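## Task

Move the cardboard box onto the coffee table in the adjoining room so it stays there without the robot holding it; the robot must not tip over or be left leaning.

## Robot and tools

The robot is a Hello Robot Stretch 3 with a single arm: a two-wheeled base (0.33 m long, 0.34 m wide), a lift on a vertical mast, and a telescoping arm that reaches out to the robot's RIGHT side, ending in a wrist and two-finger gripper. The gripper is moved forward or back by driving the base. Turning in place pivots about the point midway between the drive wheels, 0.05 m behind the front edge. Stowed (arm retracted, wrist folded) the robot sweeps a 0.28 m radius when turning; an unfolded level wrist reaches beyond that. Loose objects may occasionally be nudged by the scene. Each scene starts fresh; the second scene's task arrives in the result of finished_scene.

Frames: the base frame has its origin on the floor between the drive wheels, x forward, y left, z up. hand_pose is reported in it, at the point where closed fingertips meet; with wrist joints at zero its x axis points up, y back along the arm toward the mast, z toward the robot's rear. The odometry frame is the base frame at scene start; base_odometry counts wheel rotation only, so slip shows as travel. Heading is positive leftward, -3.142 to 3.142.

execute_actions takes "actions": a list holding one action or none (empty returns state and images only), plus optional "cameras" (subset of head_camera, nav_camera, wrist_camera, or all; omitted/null means all, [] means none). An action may contain:
- "base": exactly one of {"translate_m": d}, a relative straight drive from the current position, metres, -1 to 1, forward positive; or {"rotate_rad": d}, a relative in-place turn, radians, -3.2 to 3.2, counter-clockwise (left) positive. No sideways motion. Base commands are measured from the base's position in the latest reported state.
- "joints": a dictionary of absolute targets by name: lift_m 0 to 1.1 (arm height); arm_m 0 to 0.52 (extension); wrist_yaw_rad -1.345 to 4.42 (0 along the arm, positive toward the front, 3.0 folded over base); wrist_pitch_rad -1.57 to 0.451 (0 level, negative tips fingers down); wrist_roll_rad -2.911 to 2.911 (0 fingers side by side); gripper_m -0.089 to 0.179 (bigger is wider; actual fingertip gap is about 0.007 less when nearly shut, 0.025 less when fully open, zero below 0.007); head_pan_rad -3.953 to 1.73 (0 forward, positive left, -1.57 along the arm); head_tilt_rad -1.53 to 0.419 (negative looks down). Done tolerances: 0.004 for lift, arm, gripper; 0.02 for yaw, roll, head; 0.05 for pitch.
- "contact_limits": {"arm_m": effort percent 1 to 100}, stopping the arm when its effort hits that level (negative when retracting); lower is gentler, too low stops instantly; it also caps holding force until the next action.
Motions begin together and may finish at different times; each action is capped at 15 s. Omitted joints or base may still be driving toward earlier targets. Unknown keys or out-of-range values reject the whole call with no motion. If a result reports a stop, remaining calls in that reply are skipped.

wait {"seconds": 0 to 10} commands nothing and returns state and images. zoom_image {"camera", "region": [x0,y0,x1,y1]} in pixels (top-left origin, max 504x504) magnifies the latest full image of that camera. finished_scene {"scene": 1 or 2} ends the scene irreversibly after the last command is held; only call it once the object sits on the table on its own. Replying with no tool call ends everything.

Result lines: base_status and joint_status tell how each motion ended: done (for base, wheels turned the full amount even if slipping), off_target (resting short, maybe still pushing), contact_stop, time_out, torque_fault (these drop the target and hold position). Lift and arm contact_stop when pressing firmly, then go slack until recommanded; a slack lift can sink under load or be pushed up by closing fingers on a surface. on_its_own describes uncommanded joints; "held at" is the held target. motor_effort gives percent effort (positive toward larger values; bracket is the peak, noisy) with fixed per-motor bias; effort outside the rest range suggests contact or load; positive wheel effort pushes forward. lidar_m: 12 distances from base origin, 30-degree sectors starting straight ahead and going counter-clockwise (4th left, 7th behind, 10th right), in a plane 0.17 m up, range 0.15 to 12 m, "-" nothing; sees table legs not tops, misses glass and thin legs; the mast and a low lift hide sectors 5, 6, 9, 10 partly. wrist_depth_mm (45 to 1000) and head_depth_mm (280 to 4000, sideways image) are 7x7 median depth grids from top-left. base_tilt in degrees (forward, right positive), turned_by_wheels and turned_by_imu give rotation since the last result; all have a fixed bias up to ~4 degrees.

Cameras: head_camera and nav_camera follow head pan/tilt; wrist_camera rides on the gripper.

Speed: the base reaches 0.30 m/s and 1.9 rad/s only when stowed (lift_m < 0.30, arm_m < 0.03, wrist_yaw_rad > 2.54); otherwise 0.10 m/s and 0.63 rad/s.

Gripping: close to a gripper_m below the object's width (lower squeezes harder, but a stall guard may weaken grip); to let go, open at least 0.02 beyond the touch value. Readings and done do not confirm a grasp; check images. To re-squeeze, send a new value.

Avoid: folding or unfolding the wrist unless lift_m is 0.32 to 0.95, pitch -0.4 and roll about 0; after folding, lift may go down to 0.25. With yaw below -0.4 keep pitch at -0.5 or lower. Pushing into rigid things with the gripper above about 0.45 m can tip the robot, worse with raised contact limits or a second push. Don't drive while gripping or pushing something fixed, and beware snagging furniture, especially reversing. If tilted, reverse the last move in small steps, free the gripper, and lower lift to about 0.2.

Each tool is called after "Request:" as name([rows], argument=value, ...), one row to a line, values as JSON.

## Session

Request:
execute_actions(actions=[])

Scene clock: 0.00 s.
base_odometry: x=+0.000 y=+0.000 heading=+0.000 (m, m, rad; odometry frame)
turned_by_wheels: +0.000 (rad since the last result)
turned_by_imu: +0.000 (rad since the last result)
base_tilt: forward=+1.0 right=+0.8 (deg)
lidar_m: 2.56 1.65 1.26 0.95 0.67 0.63 0.65 0.84 0.80 0.82 1.08 2.61
head_depth_mm: 2007 2984 3030 2982 3002 2977 2178 / 2021 3077 3199 3156 3175 3170 2167 / 2025 3109 3304 3328 3353 3164 2144 / 2051 3104 3435 3564 3569 3216 2159 / 2037 2891 3081 3116 3109 2941 2154 / 2053 2576 2635 2664 2631 2650 2133 / 2063 2257 2278 2310 2310 1513 2156
base_status: not commanded
joint_positions: lift_m=+0.531 arm_m=+0.001 wrist_yaw_rad=+2.939 wrist_pitch_rad=-0.418 wrist_roll_rad=+0.010 gripper_m=+0.037 head_pan_rad=+0.016 head_tilt_rad=+0.006
joint_status: not commanded
motor_effort: left_wheel=+0 right_wheel=+0 lift_m=+28 arm_m=+2 wrist_yaw_rad=+0 wrist_pitch_rad=+4 wrist_roll_rad=+0 gripper_m=+1 head_pan_rad=+1 head_tilt_rad=+2 (%)
hand_pose: x=+0.0238 y=+0.0740 z=+0.5435 quat_wxyz=(+0.217, +0.706, +0.075, +0.670) (m; base frame)
wrist_depth_mm: 548 - - - - - - / 561 - - - - - - / 608 - - - - - - / 609 719 - - - - - / 624 780 910 864 891 829 857 / 636 741 - 754 698 748 730 / 650 664 652 649 640 652 638
pictures: head_camera (sideways: a quarter turn clockwise sets it upright), nav_camera (sideways: a quarter turn counterclockwise sets it upright), wrist_camera
Images, in order (width x height): head_camera 896x504, nav_camera 672x504, wrist_camera 644x364.

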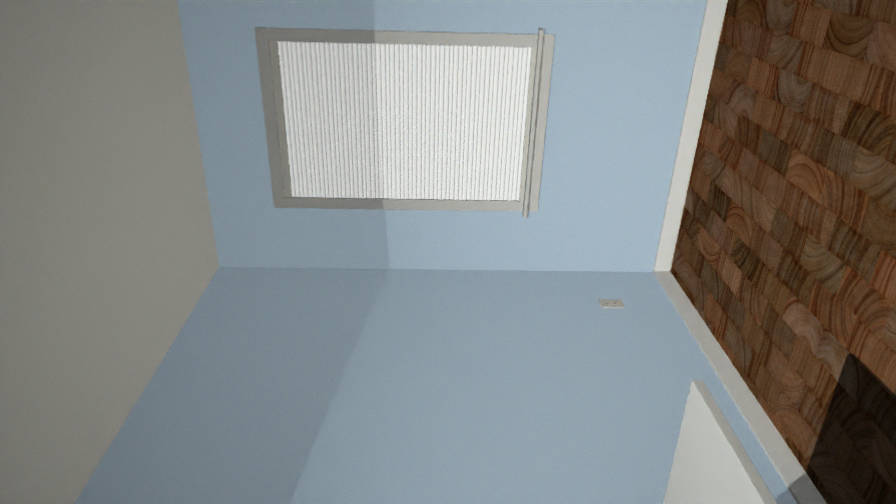

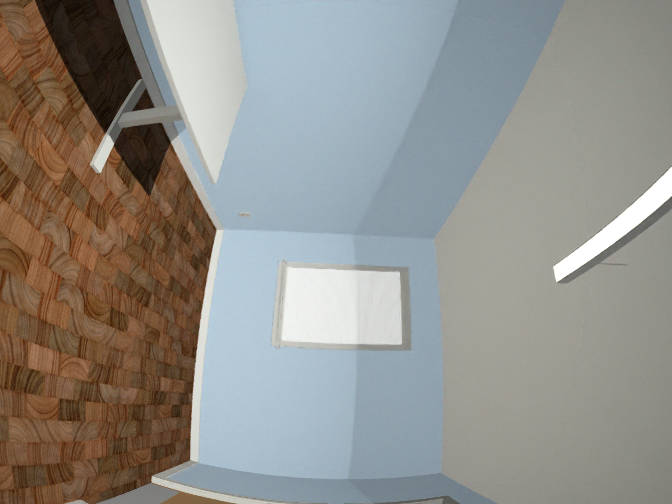

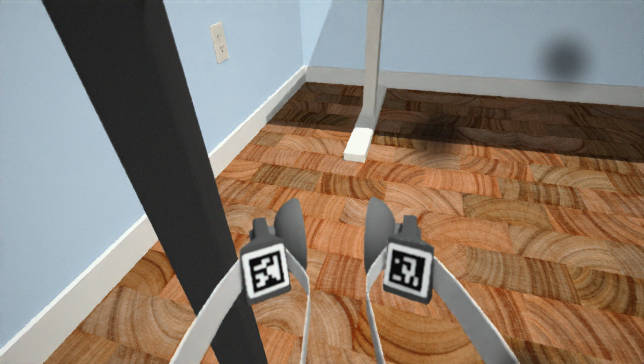

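Request:
execute_actions([
  {"joints":{"head_pan_rad":-1.5,"head_tilt_rad":-0.7}},
], cameras=["head_camera","nav_camera"])

Request:
execute_actions([
  {"joints":{"head_pan_rad":-3.1,"head_tilt_rad":-0.7}},
], cameras=["head_camera","nav_camera"])

Request:
execute_actions([
  {"joints":{"head_pan_rad":1.4,"head_tilt_rad":-0.7}},
], cameras=["head_camera","nav_camera"])

Scene clock: 2.60 s.
base_odometry: x=+0.000 y=+0.000 heading=+0.000 (m, m, rad; odometry frame)
turned_by_wheels: +0.000 (rad since the last result)
turned_by_imu: +0.000 (rad since the last result)
base_tilt: forward=+0.9 right=+0.9 (deg)
lidar_m: 2.56 1.65 1.26 0.96 0.67 0.63 0.65 0.85 0.80 0.82 1.09 2.62
head_depth_mm: 672 746 837 949 1104 1269 1174 / 709 788 893 1027 1201 1329 1178 / 750 839 958 1107 1322 1355 1174 / 795 896 1031 1211 1439 1359 1177 / 845 961 1117 1319 1536 1347 1172 / 897 1031 1220 1470 1598 1363 1165 / 961 1121 1325 1657 1598 1349 1173
base_status: not commanded
joint_positions: lift_m=+0.531 arm_m=+0.001 wrist_yaw_rad=+2.939 wrist_pitch_rad=-0.418 wrist_roll_rad=+0.010 gripper_m=+0.037 head_pan_rad=-1.493 head_tilt_rad=-0.691
joint_status: all done
motor_effort: left_wheel=+0(1) right_wheel=+0(0) lift_m=+28(29) arm_m=+1(1) wrist_yaw_rad=+0(0) wrist_pitch_rad=+4(4) wrist_roll_rad=+0(0) gripper_m=+1(1) head_pan_rad=-3(37) head_tilt_rad=-3(27) (%)
hand_pose: x=+0.0238 y=+0.0740 z=+0.5435 quat_wxyz=(+0.217, +0.706, +0.075, +0.670) (m; base frame)
wrist_depth_mm: 554 - - - - - - / 567 - - - - - - / 593 - - - - - - / 611 715 - - - - - / 625 788 941 866 901 836 842 / 643 735 - 743 701 712 743 / 627 664 645 661 628 641 627
pictures: head_camera (sideways: a quarter turn clockwise sets it upright), nav_camera (sideways: a quarter turn counterclockwise sets it upright)
Images, in order (width x height): head_camera 896x504, nav_camera 672x504.

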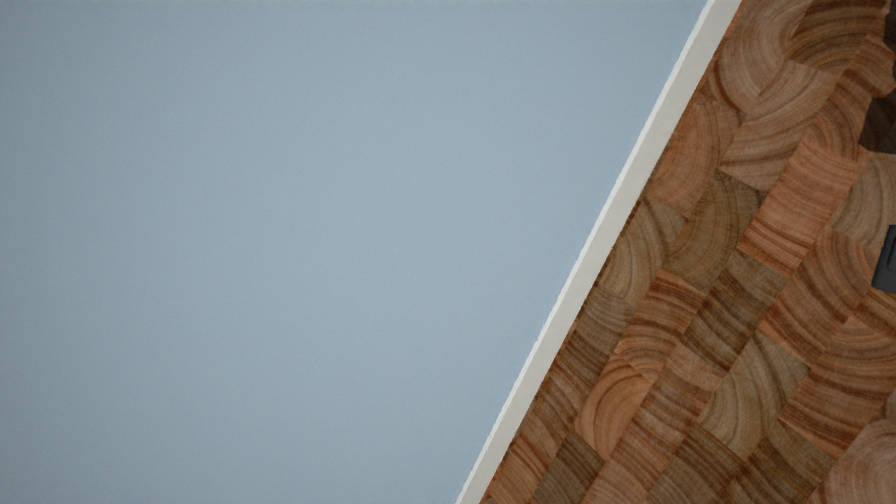

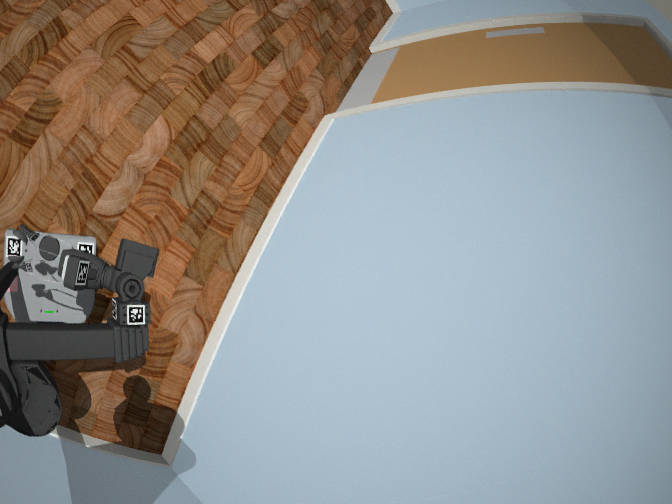

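Scene clock: 3.90 s.
base_odometry: x=+0.000 y=+0.000 heading=+0.000 (m, m, rad; odometry frame)
turned_by_wheels: +0.000 (rad since the last result)
turned_by_imu: +0.000 (rad since the last result)
base_tilt: forward=+0.9 right=+0.9 (deg)
lidar_m: 2.57 1.65 1.26 0.96 0.67 0.63 0.65 0.85 0.80 0.82 1.09 2.62
head_depth_mm: 525 581 651 743 863 1029 1178 / 550 616 691 797 935 1138 1228 / 579 650 740 856 1023 1262 - / 610 689 790 927 1122 1314 1184 / 645 733 852 1018 1254 1344 1177 / 686 786 928 1115 1411 1350 1173 / 736 848 1009 1178 1349 1354 1177
base_status: not commanded
joint_positions: lift_m=+0.531 arm_m=+0.001 wrist_yaw_rad=+2.939 wrist_pitch_rad=-0.418 wrist_roll_rad=+0.010 gripper_m=+0.037 head_pan_rad=-3.093 head_tilt_rad=-0.691
joint_status: all done
motor_effort: left_wheel=+0(0) right_wheel=+0(0) lift_m=+28(28) arm_m=+1(1) wrist_yaw_rad=+0(0) wrist_pitch_rad=+4(4) wrist_roll_rad=+0(0) gripper_m=-1(0) head_pan_rad=-2(34) head_tilt_rad=-2(3) (%)
hand_pose: x=+0.0238 y=+0.0740 z=+0.5435 quat_wxyz=(+0.217, +0.706, +0.075, +0.670) (m; base frame)
wrist_depth_mm: 546 - - - - - - / 571 - - - - - - / 597 - - - - - - / 608 718 - - - - - / 622 779 910 891 897 846 842 / 632 768 - 730 686 733 729 / 631 666 656 648 643 644 648
pictures: head_camera (sideways: a quarter turn clockwise sets it upright), nav_camera (sideways: a quarter turn counterclockwise sets it upright)
Images, in order (width x height): head_camera 896x504, nav_camera 672x504.

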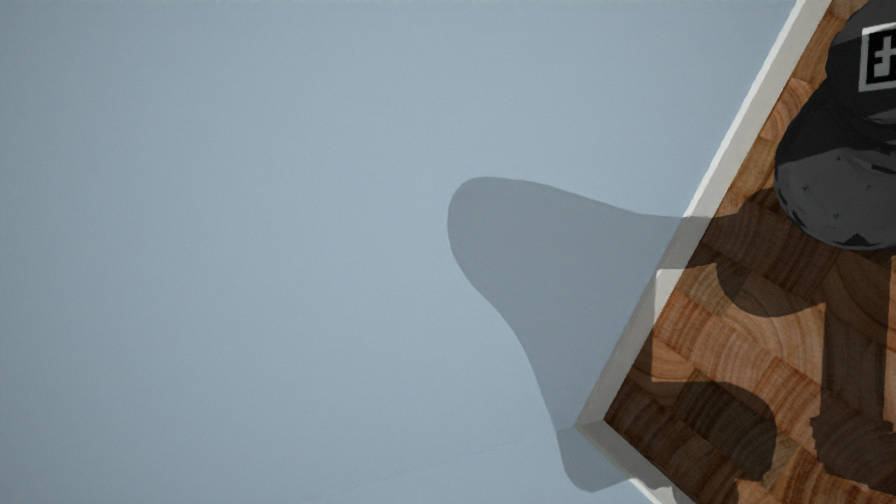

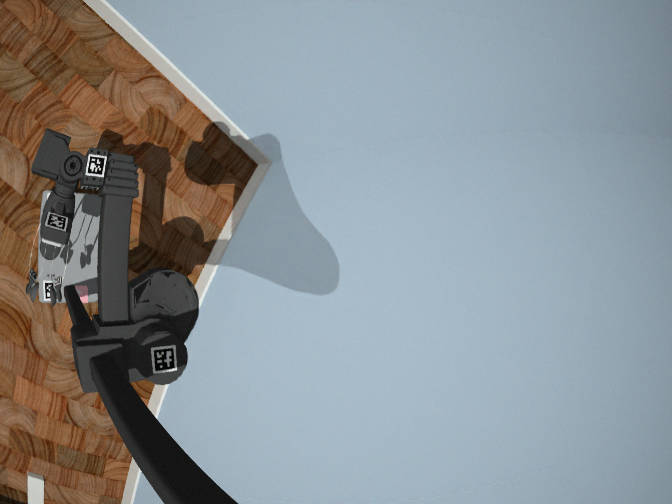

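Scene clock: 6.33 s.
base_odometry: x=+0.000 y=+0.000 heading=+0.000 (m, m, rad; odometry frame)
turned_by_wheels: +0.000 (rad since the last result)
turned_by_imu: +0.000 (rad since the last result)
base_tilt: forward=+1.0 right=+0.9 (deg)
lidar_m: 2.57 1.64 1.26 0.95 0.67 0.64 0.65 0.84 0.80 0.82 1.09 2.62
head_depth_mm: 1424 1528 1104 1961 1605 1356 1176 / 1460 1541 1145 1946 1603 1350 1175 / 1509 1527 1149 1839 1603 1358 1180 / 1549 1743 1879 1950 1590 1352 1174 / 1485 1613 1803 1850 1582 1349 1169 / 1186 1287 1379 1505 1543 1350 1170 / 995 1055 1132 1207 1304 1323 1205
base_status: not commanded
joint_positions: lift_m=+0.531 arm_m=+0.001 wrist_yaw_rad=+2.939 wrist_pitch_rad=-0.418 wrist_roll_rad=+0.010 gripper_m=+0.037 head_pan_rad=+1.393 head_tilt_rad=-0.691
joint_status: all done
motor_effort: left_wheel=+0(1) right_wheel=+1(0) lift_m=+28(29) arm_m=+2(2) wrist_yaw_rad=+0(0) wrist_pitch_rad=+4(4) wrist_roll_rad=+0(0) gripper_m=+1(0) head_pan_rad=+4(37) head_tilt_rad=-2(2) (%)
hand_pose: x=+0.0238 y=+0.0740 z=+0.5435 quat_wxyz=(+0.217, +0.706, +0.075, +0.670) (m; base frame)
wrist_depth_mm: 541 - - - - - - / 564 - - - - - - / 604 - - - - - - / 608 725 - - - - - / 621 775 932 900 882 866 873 / 627 745 - 743 716 739 715 / 635 657 650 653 638 638 651
pictures: head_camera (sideways: a quarter turn clockwise sets it upright), nav_camera (sideways: a quarter turn counterclockwise sets it upright)
Images, in order (width x height): head_camera 896x504, nav_camera 672x504.

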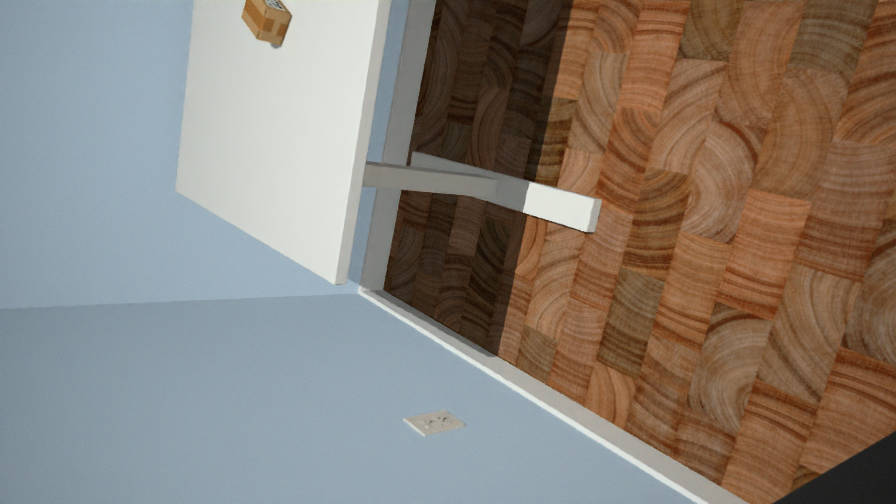

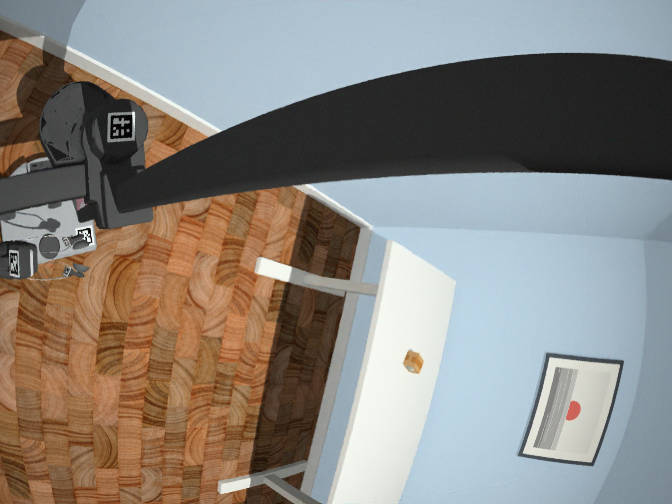

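Request:
execute_actions([
  {"joints":{"head_pan_rad":0.95,"head_tilt_rad":-0.5}},
], cameras=["head_camera"])

Request:
execute_actions([
  {"joints":{"head_pan_rad":-0.75,"head_tilt_rad":-0.4}},
], cameras=["head_camera","nav_camera"])

Scene clock: 7.87 s.
base_odometry: x=+0.000 y=+0.000 heading=+0.000 (m, m, rad; odometry frame)
turned_by_wheels: +0.000 (rad since the last result)
turned_by_imu: +0.000 (rad since the last result)
base_tilt: forward=+1.0 right=+1.0 (deg)
lidar_m: 2.56 1.64 1.26 0.95 0.67 0.63 0.65 0.85 0.80 0.82 1.09 2.62
head_depth_mm: 1521 1684 1674 1313 1908 1535 1279 / 1518 1659 1674 1241 1906 1516 1277 / 1487 1629 1675 1238 1908 1519 1281 / 1457 1615 1659 1232 1917 1523 1286 / 1454 1588 1652 1168 1911 1527 1284 / 1427 1558 1647 1170 1772 1521 1275 / 1415 1534 1625 1164 1895 1544 1282
base_status: not commanded
joint_positions: lift_m=+0.531 arm_m=+0.001 wrist_yaw_rad=+2.939 wrist_pitch_rad=-0.418 wrist_roll_rad=+0.010 gripper_m=+0.037 head_pan_rad=+0.957 head_tilt_rad=-0.508
joint_status: all done
motor_effort: left_wheel=+0(1) right_wheel=+0(0) lift_m=+28(28) arm_m=+0(1) wrist_yaw_rad=+0(0) wrist_pitch_rad=+4(4) wrist_roll_rad=+0(0) gripper_m=+0(0) head_pan_rad=-2(24) head_tilt_rad=+1(13) (%)
hand_pose: x=+0.0238 y=+0.0740 z=+0.5435 quat_wxyz=(+0.217, +0.706, +0.075, +0.670) (m; base frame)
wrist_depth_mm: 548 - - - - - - / 570 - - - - - - / 595 - - - - - - / 595 734 - - - - - / 629 772 902 875 876 838 832 / 635 754 - 711 702 725 726 / 620 661 658 647 650 639 629
pictures: head_camera (sideways: a quarter turn clockwise sets it upright)
Images, in order (width x height): head_camera 896x504.

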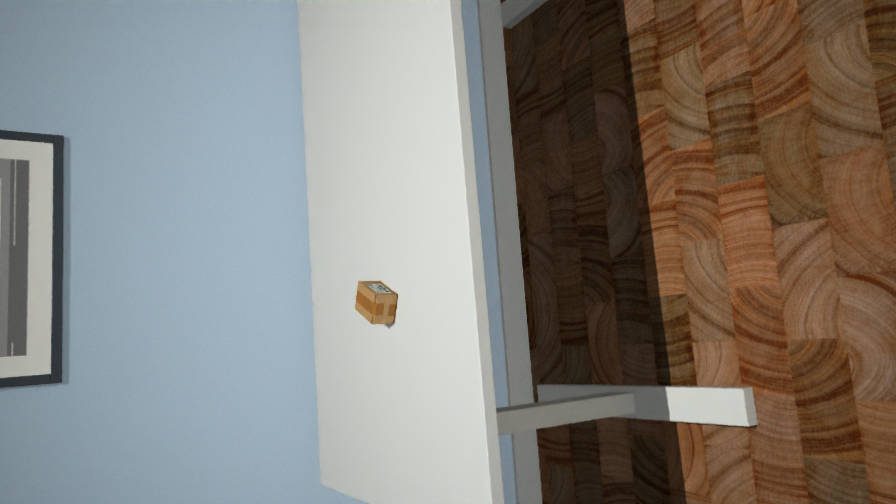

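Scene clock: 9.20 s.
base_odometry: x=+0.000 y=+0.000 heading=+0.000 (m, m, rad; odometry frame)
turned_by_wheels: +0.000 (rad since the last result)
turned_by_imu: +0.000 (rad since the last result)
base_tilt: forward=+1.0 right=+0.9 (deg)
lidar_m: 2.57 1.65 1.26 0.95 0.67 0.63 0.65 0.85 0.80 0.82 1.09 2.63
head_depth_mm: 1259 1302 1349 1398 1461 1505 1372 / 1590 1670 1734 1785 1792 1674 1366 / 1987 2076 2223 2355 2131 1672 1373 / 2543 2729 2957 2860 2162 1671 1364 / 2743 2953 3188 3072 2177 1672 1354 / 2679 2848 3056 3044 2141 1659 1357 / 2594 2801 2980 3024 2147 1672 1359
base_status: not commanded
joint_positions: lift_m=+0.531 arm_m=+0.001 wrist_yaw_rad=+2.939 wrist_pitch_rad=-0.418 wrist_roll_rad=+0.010 gripper_m=+0.037 head_pan_rad=-0.743 head_tilt_rad=-0.409
joint_status: all done
motor_effort: left_wheel=+1(1) right_wheel=+1(0) lift_m=+29(28) arm_m=+1(1) wrist_yaw_rad=+0(0) wrist_pitch_rad=+4(4) wrist_roll_rad=+0(0) gripper_m=+1(0) head_pan_rad=-2(35) head_tilt_rad=+4(10) (%)
hand_pose: x=+0.0238 y=+0.0740 z=+0.5435 quat_wxyz=(+0.217, +0.706, +0.075, +0.670) (m; base frame)
wrist_depth_mm: 534 - - - - - - / 559 - - - - - - / 592 - - - - - - / 599 715 - - - - - / 616 776 890 891 905 866 851 / 636 729 - 763 711 719 724 / 620 656 648 632 650 644 637
pictures: head_camera (sideways: a quarter turn clockwise sets it upright), nav_camera (sideways: a quarter turn counterclockwise sets it upright)
Images, in order (width x height): head_camera 896x504, nav_camera 672x504.

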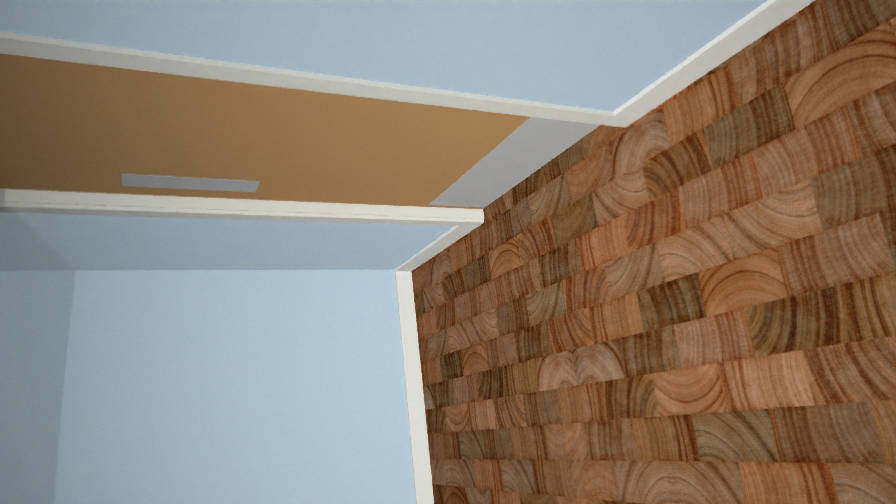

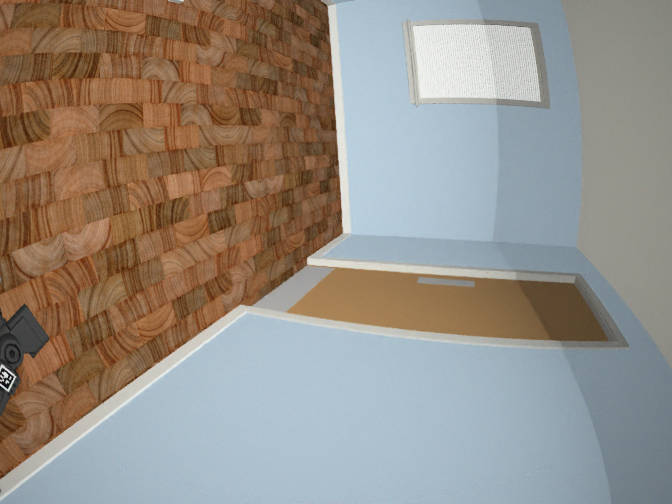

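Request:
execute_actions([
  {"base":{"rotate_rad":1.2},"joints":{"lift_m":0.9}},
], cameras=[])

Request:
execute_actions([
  {"base":{"translate_m":0.45}},
], cameras=[])

Request:
execute_actions([
  {"base":{"rotate_rad":1.57},"joints":{"head_pan_rad":-1.57,"head_tilt_rad":-0.6,"lift_m":0.94}},
], cameras=["head_camera","nav_camera"])

Scene clock: 14.87 s.
base_odometry: x=+0.000 y=+0.000 heading=+1.200 (m, m, rad; odometry frame)
turned_by_wheels: +1.200 (rad since the last result)
turned_by_imu: +1.211 (rad since the last result)
base_tilt: forward=+0.9 right=+0.9 (deg)
lidar_m: 1.26 0.82 0.65 0.63 0.68 0.81 0.80 0.86 1.27 3.10 1.64 1.64
head_depth_mm: 2330 2619 2953 3065 2197 1671 1367 / 2140 2350 2596 2727 2166 1673 1362 / 2001 2154 2353 1662 2147 1666 1361 / 1851 1982 2107 1530 1989 1672 1358 / 1724 1844 1955 1353 2131 1655 1366 / 1597 1720 1825 1348 2062 1652 1358 / 1513 1604 1720 1347 1901 1649 1359
base_status: done
joint_positions: lift_m=+0.900 arm_m=+0.001 wrist_yaw_rad=+2.939 wrist_pitch_rad=-0.419 wrist_roll_rad=+0.010 gripper_m=+0.037 head_pan_rad=-0.743 head_tilt_rad=-0.408
joint_status: all done
motor_effort: left_wheel=-2(5) right_wheel=+3(6) lift_m=+32(34) arm_m=+1(0) wrist_yaw_rad=+0(0) wrist_pitch_rad=+4(5) wrist_roll_rad=+0(0) gripper_m=+0(1) head_pan_rad=-2(2) head_tilt_rad=+3(4) (%)
hand_pose: x=+0.0238 y=+0.0739 z=+0.9122 quat_wxyz=(+0.217, +0.706, +0.076, +0.670) (m; base frame)
wrist_depth_mm: 576 - 586 608 620 629 640 / 634 - 654 665 672 703 713 / 689 - 739 738 768 773 792 / 757 745 804 820 873 889 903 / 848 874 882 926 952 - - / 929 - - - - - - / 937 - - - - - -
pictures: none
No camera images: the call's "cameras" was empty. Leave "cameras" out to get every camera's image.

Scene clock: 20.67 s.
base_odometry: x=+0.163 y=+0.419 heading=+1.200 (m, m, rad; odometry frame)
turned_by_wheels: +0.000 (rad since the last result)
turned_by_imu: +0.001 (rad since the last result)
base_tilt: forward=+0.8 right=+0.8 (deg)
lidar_m: 0.81 0.76 0.60 0.59 0.63 0.94 1.25 1.34 2.04 3.14 1.36 1.29
head_depth_mm: 1706 1890 2128 1366 1102 1669 1371 / 1572 1719 1924 1365 1001 1655 1368 / 1445 1587 1741 1360 959 1583 1365 / 1342 1457 1577 1355 963 825 1349 / 1251 1349 1473 1357 954 742 1362 / 1179 1253 1343 1348 953 744 1290 / 1089 1172 1258 1297 957 738 639
base_status: done
joint_positions: lift_m=+0.900 arm_m=+0.001 wrist_yaw_rad=+2.939 wrist_pitch_rad=-0.419 wrist_roll_rad=+0.010 gripper_m=+0.037 head_pan_rad=-0.743 head_tilt_rad=-0.408
joint_status: not commanded
motor_effort: left_wheel=-2(3) right_wheel=+2(5) lift_m=+31(31) arm_m=+1(1) wrist_yaw_rad=+0(0) wrist_pitch_rad=+5(5) wrist_roll_rad=+0(0) gripper_m=+1(1) head_pan_rad=-2(2) head_tilt_rad=+3(3) (%)
hand_pose: x=+0.0238 y=+0.0739 z=+0.9122 quat_wxyz=(+0.217, +0.706, +0.076, +0.670) (m; base frame)
wrist_depth_mm: 531 - 552 562 564 591 606 / 581 - 614 611 643 651 668 / 654 - 662 680 700 709 738 / 721 721 745 784 807 821 828 / 819 826 841 868 885 918 - / 929 927 - - - - - / - - - - - - -
pictures: none
No camera images: the call's "cameras" was empty. Leave "cameras" out to get every camera's image.

Scene clock: 24.17 s.
base_odometry: x=+0.163 y=+0.419 heading=+2.770 (m, m, rad; odometry frame)
turned_by_wheels: +1.570 (rad since the last result)
turned_by_imu: +1.584 (rad since the last result)
base_tilt: forward=+1.0 right=+0.9 (deg)
lidar_m: 0.59 0.63 0.93 1.25 1.34 2.05 3.15 1.36 1.29 0.81 0.76 0.60
head_depth_mm: 1043 1150 1245 981 835 - 1172 / 1060 1163 1266 931 796 - 1170 / 1067 1183 1274 979 781 - - / 1076 1193 1282 977 766 - - / 1082 1215 1309 973 781 - - / 1097 1229 1377 1511 766 1446 1185 / 1115 1237 1343 1437 1423 1397 1218
base_status: done
joint_positions: lift_m=+0.940 arm_m=+0.001 wrist_yaw_rad=+2.939 wrist_pitch_rad=-0.420 wrist_roll_rad=+0.010 gripper_m=+0.037 head_pan_rad=-1.563 head_tilt_rad=-0.592
joint_status: all done
motor_effort: left_wheel=-1(7) right_wheel=+2(5) lift_m=+31(31) arm_m=+1(1) wrist_yaw_rad=+0(0) wrist_pitch_rad=+5(5) wrist_roll_rad=+0(0) gripper_m=+0(1) head_pan_rad=-3(32) head_tilt_rad=-2(13) (%)
hand_pose: x=+0.0238 y=+0.0738 z=+0.9522 quat_wxyz=(+0.217, +0.706, +0.076, +0.670) (m; base frame)
wrist_depth_mm: - - - - - 886 617 / - - - - - 864 633 / - - - - - 918 627 / - - - - - 915 646 / - - - - - 942 636 / - - - - - 954 664 / - - - - - 890 659
pictures: head_camera (sideways: a quarter turn clockwise sets it upright), nav_camera (sideways: a quarter turn counterclockwise sets it upright)
Images, in order (width x height): head_camera 896x504, nav_camera 672x504.

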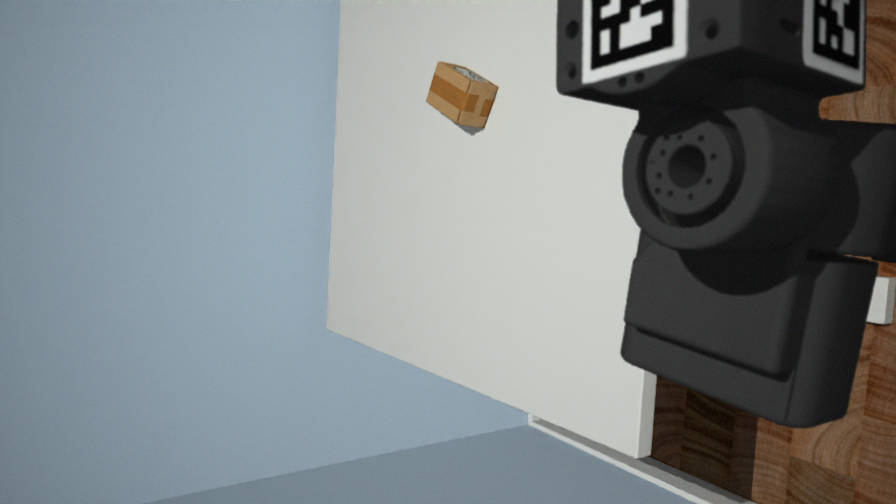

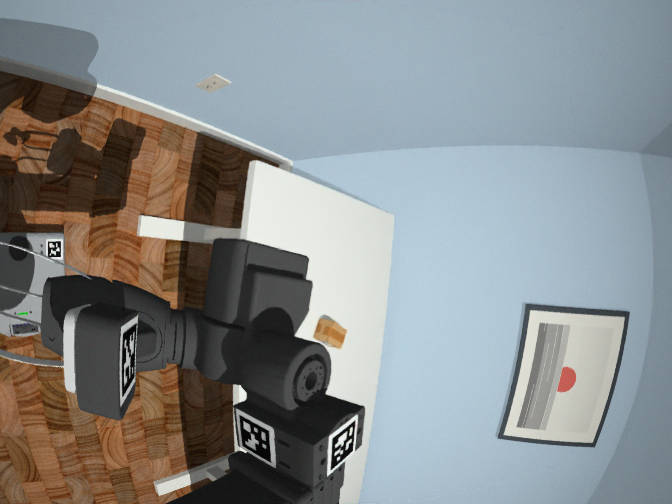

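Request:
execute_actions([
  {"base":{"translate_m":-0.14},"joints":{"wrist_yaw_rad":0,"gripper_m":0.15}},
])

Scene clock: 27.50 s.
base_odometry: x=+0.294 y=+0.368 heading=+2.769 (m, m, rad; odometry frame)
turned_by_wheels: +0.000 (rad since the last result)
turned_by_imu: +0.001 (rad since the last result)
base_tilt: forward=+1.0 right=+1.0 (deg)
lidar_m: 0.73 0.78 1.16 1.26 1.36 2.07 3.02 1.25 1.27 0.83 0.95 0.74
head_depth_mm: 1032 1142 1240 982 833 - - / 1048 1151 1254 985 819 - - / 1055 1174 1272 921 - - - / 1065 1182 1270 973 815 - 1217 / 1069 1192 1275 979 794 1333 1225 / 1085 1212 1310 974 766 1405 1210 / 1092 1225 1384 1015 764 1401 1220
base_status: done
joint_positions: lift_m=+0.940 arm_m=+0.001 wrist_yaw_rad=+0.002 wrist_pitch_rad=-0.420 wrist_roll_rad=+0.010 gripper_m=+0.150 head_pan_rad=-1.563 head_tilt_rad=-0.592
joint_status: all done
motor_effort: left_wheel=-2(7) right_wheel=+3(4) lift_m=+31(31) arm_m=+1(0) wrist_yaw_rad=-2(4) wrist_pitch_rad=+5(5) wrist_roll_rad=+0(0) gripper_m=+0(81) head_pan_rad=-2(2) head_tilt_rad=-2(2) (%)
hand_pose: x=-0.0210 y=-0.3700 z=+0.9522 quat_wxyz=(+0.689, +0.148, -0.694, -0.148) (m; base frame)
wrist_depth_mm: 705 888 938 914 868 858 816 / 717 - - 938 891 875 865 / 724 - 710 711 696 670 680 / 752 846 580 562 555 554 545 / 740 491 471 473 468 464 454 / 671 - 404 400 392 384 388 / 733 - - - - 359 353
pictures: head_camera (sideways: a quarter turn clockwise sets it upright), nav_camera (sideways: a quarter turn counterclockwise sets it upright), wrist_camera
Images, in order (width x height): head_camera 896x504, nav_camera 672x504, wrist_camera 644x364.

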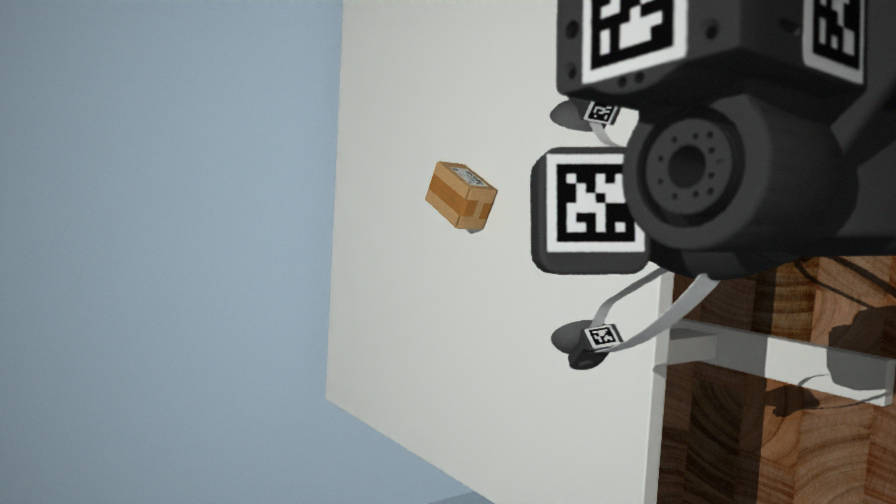

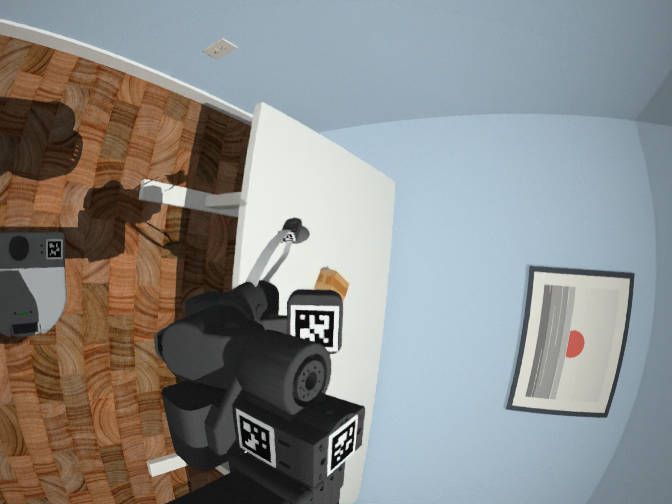

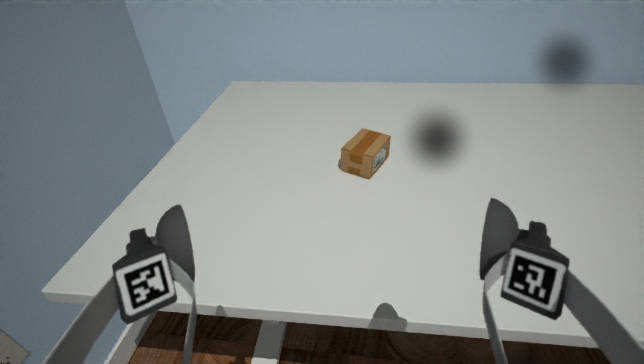

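Request:
execute_actions([
  {"base":{"translate_m":-0.04},"joints":{"arm_m":0.22,"lift_m":0.84}},
], cameras=["head_camera","wrist_camera"])

Scene clock: 30.87 s.
base_odometry: x=+0.331 y=+0.354 heading=+2.769 (m, m, rad; odometry frame)
turned_by_wheels: +0.000 (rad since the last result)
turned_by_imu: +0.000 (rad since the last result)
base_tilt: forward=+0.9 right=+0.9 (deg)
lidar_m: 0.77 0.82 1.22 1.27 1.36 2.08 2.98 1.21 1.27 0.84 0.84 0.78
head_depth_mm: 1030 1138 1234 1016 - - 1201 / 1042 1156 1254 1061 - 1339 1222 / 1050 1165 1274 1058 - 1367 1226 / 1063 1180 1280 1018 744 1369 1221 / 1075 1199 1279 978 768 1361 1225 / 1081 1205 1278 975 769 1337 1199 / 1095 1223 1370 974 764 1391 1222
base_status: done
joint_positions: lift_m=+0.840 arm_m=+0.220 wrist_yaw_rad=+0.001 wrist_pitch_rad=-0.420 wrist_roll_rad=+0.010 gripper_m=+0.150 head_pan_rad=-1.563 head_tilt_rad=-0.593
joint_status: all done
motor_effort: left_wheel=-2(6) right_wheel=+2(3) lift_m=+25(26) arm_m=+4(4) wrist_yaw_rad=-1(3) wrist_pitch_rad=+5(5) wrist_roll_rad=+0(0) gripper_m=+0(0) head_pan_rad=-2(2) head_tilt_rad=-2(2) (%)
hand_pose: x=-0.0213 y=-0.5889 z=+0.8524 quat_wxyz=(+0.689, +0.147, -0.694, -0.148) (m; base frame)
wrist_depth_mm: 740 761 741 692 696 666 658 / 733 819 730 683 687 658 645 / 738 531 528 501 504 496 480 / 426 412 409 352 385 399 386 / 345 357 339 332 334 340 325 / 296 - 287 286 285 274 282 / 259 252 248 248 246 243 242
pictures: head_camera (sideways: a quarter turn clockwise sets it upright), wrist_camera
Images, in order (width x height): head_camera 896x504, wrist_camera 644x364.

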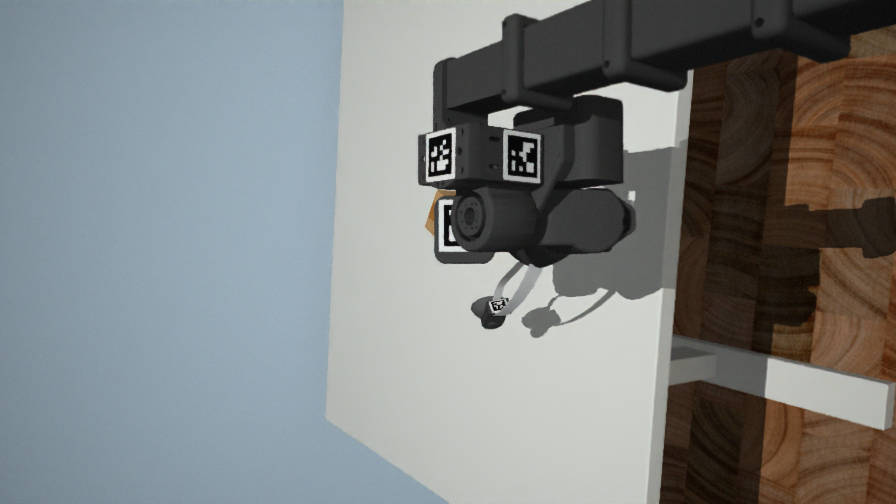

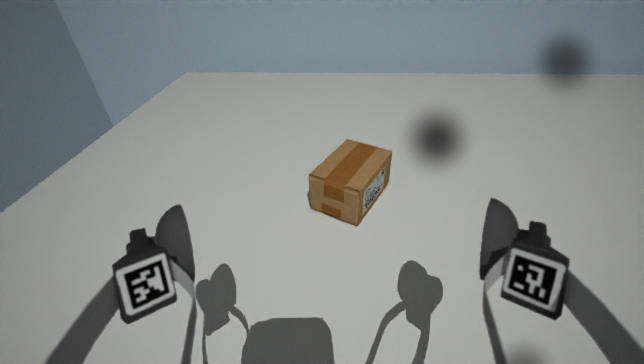

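Request:
execute_actions([
  {"joints":{"arm_m":0.31,"lift_m":0.78}},
], cameras=["head_camera","wrist_camera"])

Scene clock: 33.60 s.
base_odometry: x=+0.331 y=+0.354 heading=+2.769 (m, m, rad; odometry frame)
turned_by_wheels: +0.000 (rad since the last result)
turned_by_imu: +0.000 (rad since the last result)
base_tilt: forward=+0.9 right=+1.0 (deg)
lidar_m: 0.77 0.82 1.22 1.27 1.36 2.08 2.98 1.21 1.27 0.84 0.84 0.78
head_depth_mm: 1030 1139 1227 983 797 - - / 1035 1155 1249 1019 - 1351 1215 / 1051 1167 1259 1056 722 1362 1228 / 1057 1169 1279 1020 746 1364 1226 / 1068 1182 1274 979 767 1362 1226 / 1085 1212 1296 974 767 1342 1199 / 1097 1215 1370 970 769 1394 1221
base_status: not commanded
joint_positions: lift_m=+0.780 arm_m=+0.310 wrist_yaw_rad=+0.001 wrist_pitch_rad=-0.420 wrist_roll_rad=+0.010 gripper_m=+0.150 head_pan_rad=-1.563 head_tilt_rad=-0.593
joint_status: all done
motor_effort: left_wheel=-2(2) right_wheel=+2(2) lift_m=+25(25) arm_m=+3(2) wrist_yaw_rad=-1(1) wrist_pitch_rad=+5(4) wrist_roll_rad=+0(0) gripper_m=+2(0) head_pan_rad=-2(2) head_tilt_rad=-2(2) (%)
hand_pose: x=-0.0214 y=-0.6789 z=+0.7924 quat_wxyz=(+0.689, +0.147, -0.694, -0.148) (m; base frame)
wrist_depth_mm: 689 671 647 632 604 593 571 / 742 598 545 524 519 507 498 / 421 400 391 387 385 375 370 / 320 316 312 234 278 295 295 / 259 268 257 237 243 255 246 / 223 - 217 215 214 207 211 / 196 190 189 189 187 184 181
pictures: head_camera (sideways: a quarter turn clockwise sets it upright), wrist_camera
Images, in order (width x height): head_camera 896x504, wrist_camera 644x364.

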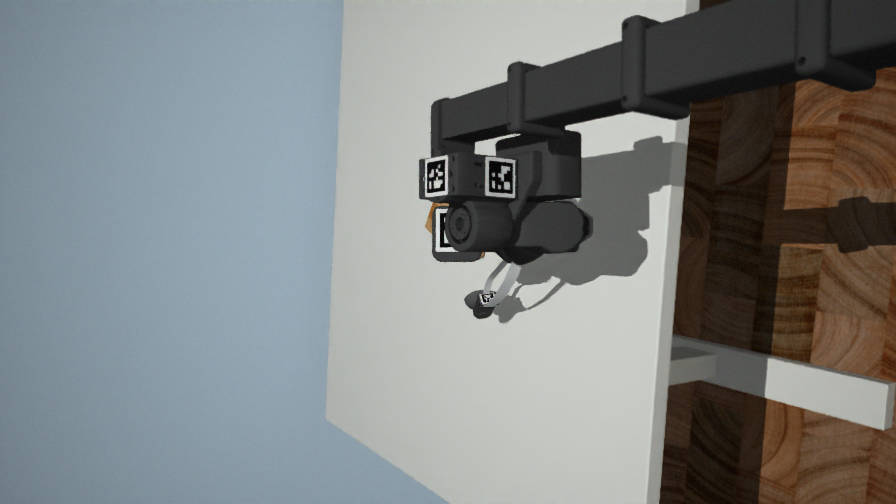

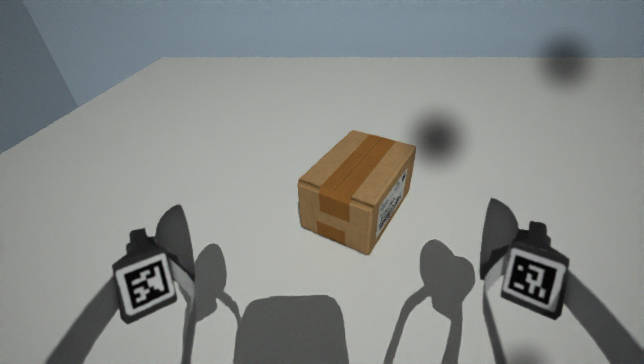

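Request:
execute_actions([
  {"joints":{"arm_m":0.39,"lift_m":0.755}},
], cameras=["wrist_camera"])

Scene clock: 36.40 s.
base_odometry: x=+0.331 y=+0.354 heading=+2.769 (m, m, rad; odometry frame)
turned_by_wheels: +0.000 (rad since the last result)
turned_by_imu: +0.000 (rad since the last result)
base_tilt: forward=+0.9 right=+0.9 (deg)
lidar_m: 0.77 0.82 1.22 1.27 1.36 2.08 2.97 1.21 1.27 0.84 0.84 0.78
head_depth_mm: 1027 1142 1230 983 772 687 - / 1042 1158 1244 1016 - 1359 1221 / 1051 1173 1258 - 760 1357 1224 / 1055 1181 1273 1011 756 1378 1221 / 1074 1192 1266 979 768 1360 1231 / 1079 1210 1287 971 767 1352 1195 / 1094 1224 1360 975 768 1395 1215
base_status: not commanded
joint_positions: lift_m=+0.755 arm_m=+0.390 wrist_yaw_rad=+0.001 wrist_pitch_rad=-0.420 wrist_roll_rad=+0.010 gripper_m=+0.150 head_pan_rad=-1.563 head_tilt_rad=-0.593
joint_status: all done
motor_effort: left_wheel=-2(2) right_wheel=+2(2) lift_m=+25(25) arm_m=+4(3) wrist_yaw_rad=-1(1) wrist_pitch_rad=+5(5) wrist_roll_rad=+0(0) gripper_m=+1(1) head_pan_rad=-2(3) head_tilt_rad=-2(2) (%)
hand_pose: x=-0.0214 y=-0.7589 z=+0.7674 quat_wxyz=(+0.689, +0.147, -0.694, -0.148) (m; base frame)
wrist_depth_mm: 613 576 573 554 536 528 514 / 674 483 471 457 448 437 422 / 357 355 346 339 330 325 317 / 275 273 269 257 182 259 256 / 227 231 223 152 155 220 211 / 193 - 187 152 170 179 184 / 172 165 165 160 157 160 159
pictures: wrist_camera
Images, in order (width x height): wrist_camera 644x364.

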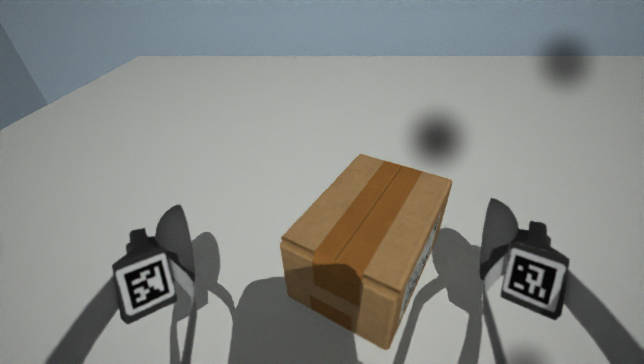

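Between the fingers. Close.

Request:
execute_actions([
  {"joints":{"gripper_m":0.0}},
], cameras=["wrist_camera"])

Request:
execute_actions([
  {"joints":{"lift_m":0.85}},
], cameras=["wrist_camera"])

Scene clock: 39.73 s.
base_odometry: x=+0.331 y=+0.354 heading=+2.769 (m, m, rad; odometry frame)
turned_by_wheels: +0.000 (rad since the last result)
turned_by_imu: +0.001 (rad since the last result)
base_tilt: forward=+0.9 right=+0.9 (deg)
lidar_m: 0.77 0.82 1.22 1.27 1.36 2.08 2.98 1.22 1.27 0.84 0.84 0.78
head_depth_mm: 1026 1136 1227 978 772 690 - / 1047 1149 1242 1017 - 1350 1222 / 1050 1158 1261 - 760 1361 1222 / 1059 1178 1278 1036 757 1373 1220 / 1076 1191 1271 969 768 1358 1223 / 1084 1206 1276 978 768 1341 1206 / 1096 1219 1369 976 767 1398 1222
base_status: not commanded
joint_positions: lift_m=+0.755 arm_m=+0.390 wrist_yaw_rad=+0.000 wrist_pitch_rad=-0.420 wrist_roll_rad=+0.010 gripper_m=+0.001 head_pan_rad=-1.563 head_tilt_rad=-0.593
joint_status: all done
motor_effort: left_wheel=-2(2) right_wheel=+2(3) lift_m=+25(25) arm_m=+3(3) wrist_yaw_rad=+0(1) wrist_pitch_rad=+5(4) wrist_roll_rad=+0(0) gripper_m=-28(100) head_pan_rad=-3(2) head_tilt_rad=-2(2) (%)
hand_pose: x=-0.0216 y=-0.7589 z=+0.7674 quat_wxyz=(+0.688, +0.147, -0.695, -0.149) (m; base frame)
wrist_depth_mm: 611 581 572 552 538 522 517 / 638 475 472 461 445 434 430 / 353 349 345 336 331 324 319 / 277 271 270 190 240 257 255 / 226 225 222 150 153 213 213 / 193 191 182 149 146 182 182 / 167 166 165 161 159 160 159
pictures: wrist_camera
Images, in order (width x height): wrist_camera 644x364.

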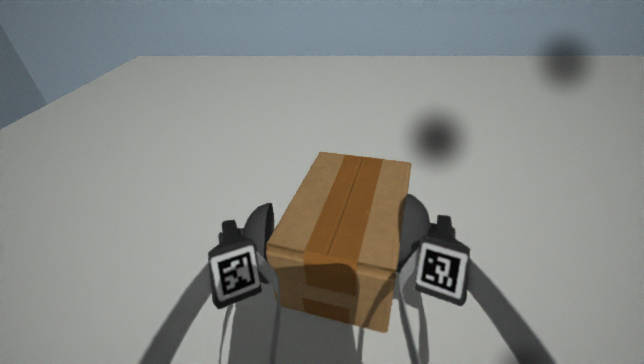

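Scene clock: 41.43 s.
base_odometry: x=+0.331 y=+0.354 heading=+2.769 (m, m, rad; odometry frame)
turned_by_wheels: +0.000 (rad since the last result)
turned_by_imu: +0.000 (rad since the last result)
base_tilt: forward=+0.9 right=+0.9 (deg)
lidar_m: 0.77 0.82 1.22 1.26 1.36 2.08 2.98 1.22 1.27 0.84 0.84 0.78
head_depth_mm: 1029 1141 1233 1013 - - 1201 / 1043 1147 1249 - 746 1338 1229 / 1048 1160 1249 913 767 1372 1222 / 1060 1175 1284 902 766 1376 1226 / 1072 1191 1276 973 764 1345 1221 / 1082 1206 1293 975 765 1347 1197 / 1096 1225 1379 976 765 1386 1228
base_status: not commanded
joint_positions: lift_m=+0.850 arm_m=+0.390 wrist_yaw_rad=+0.000 wrist_pitch_rad=-0.428 wrist_roll_rad=+0.010 gripper_m=+0.010 head_pan_rad=-1.563 head_tilt_rad=-0.593
joint_status: all done
on_its_own: gripper_m is held at +0.010, not at your +0.000, by its stall guard, which is still easing
motor_effort: left_wheel=-2(2) right_wheel=+3(3) lift_m=+32(34) arm_m=+3(4) wrist_yaw_rad=+0(1) wrist_pitch_rad=+8(8) wrist_roll_rad=+0(0) gripper_m=-4(28) head_pan_rad=-2(2) head_tilt_rad=-2(1) (%)
hand_pose: x=-0.0216 y=-0.7579 z=+0.8603 quat_wxyz=(+0.688, +0.150, -0.694, -0.151) (m; base frame)
wrist_depth_mm: 622 604 586 553 540 524 516 / 679 645 641 601 585 575 557 / 715 543 520 512 510 506 493 / 573 421 416 194 394 402 392 / 355 351 348 151 154 331 330 / 303 297 279 149 145 287 284 / 260 257 258 249 251 250 247
pictures: wrist_camera
Images, in order (width x height): wrist_camera 644x364.

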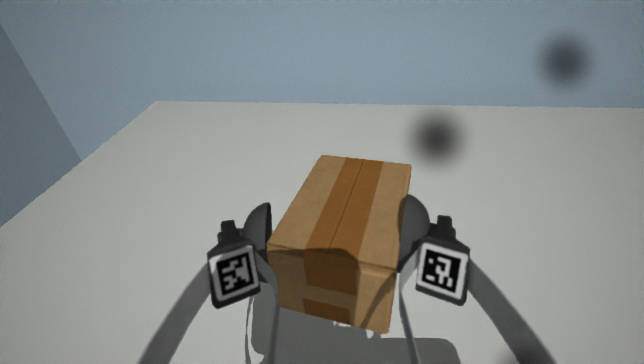

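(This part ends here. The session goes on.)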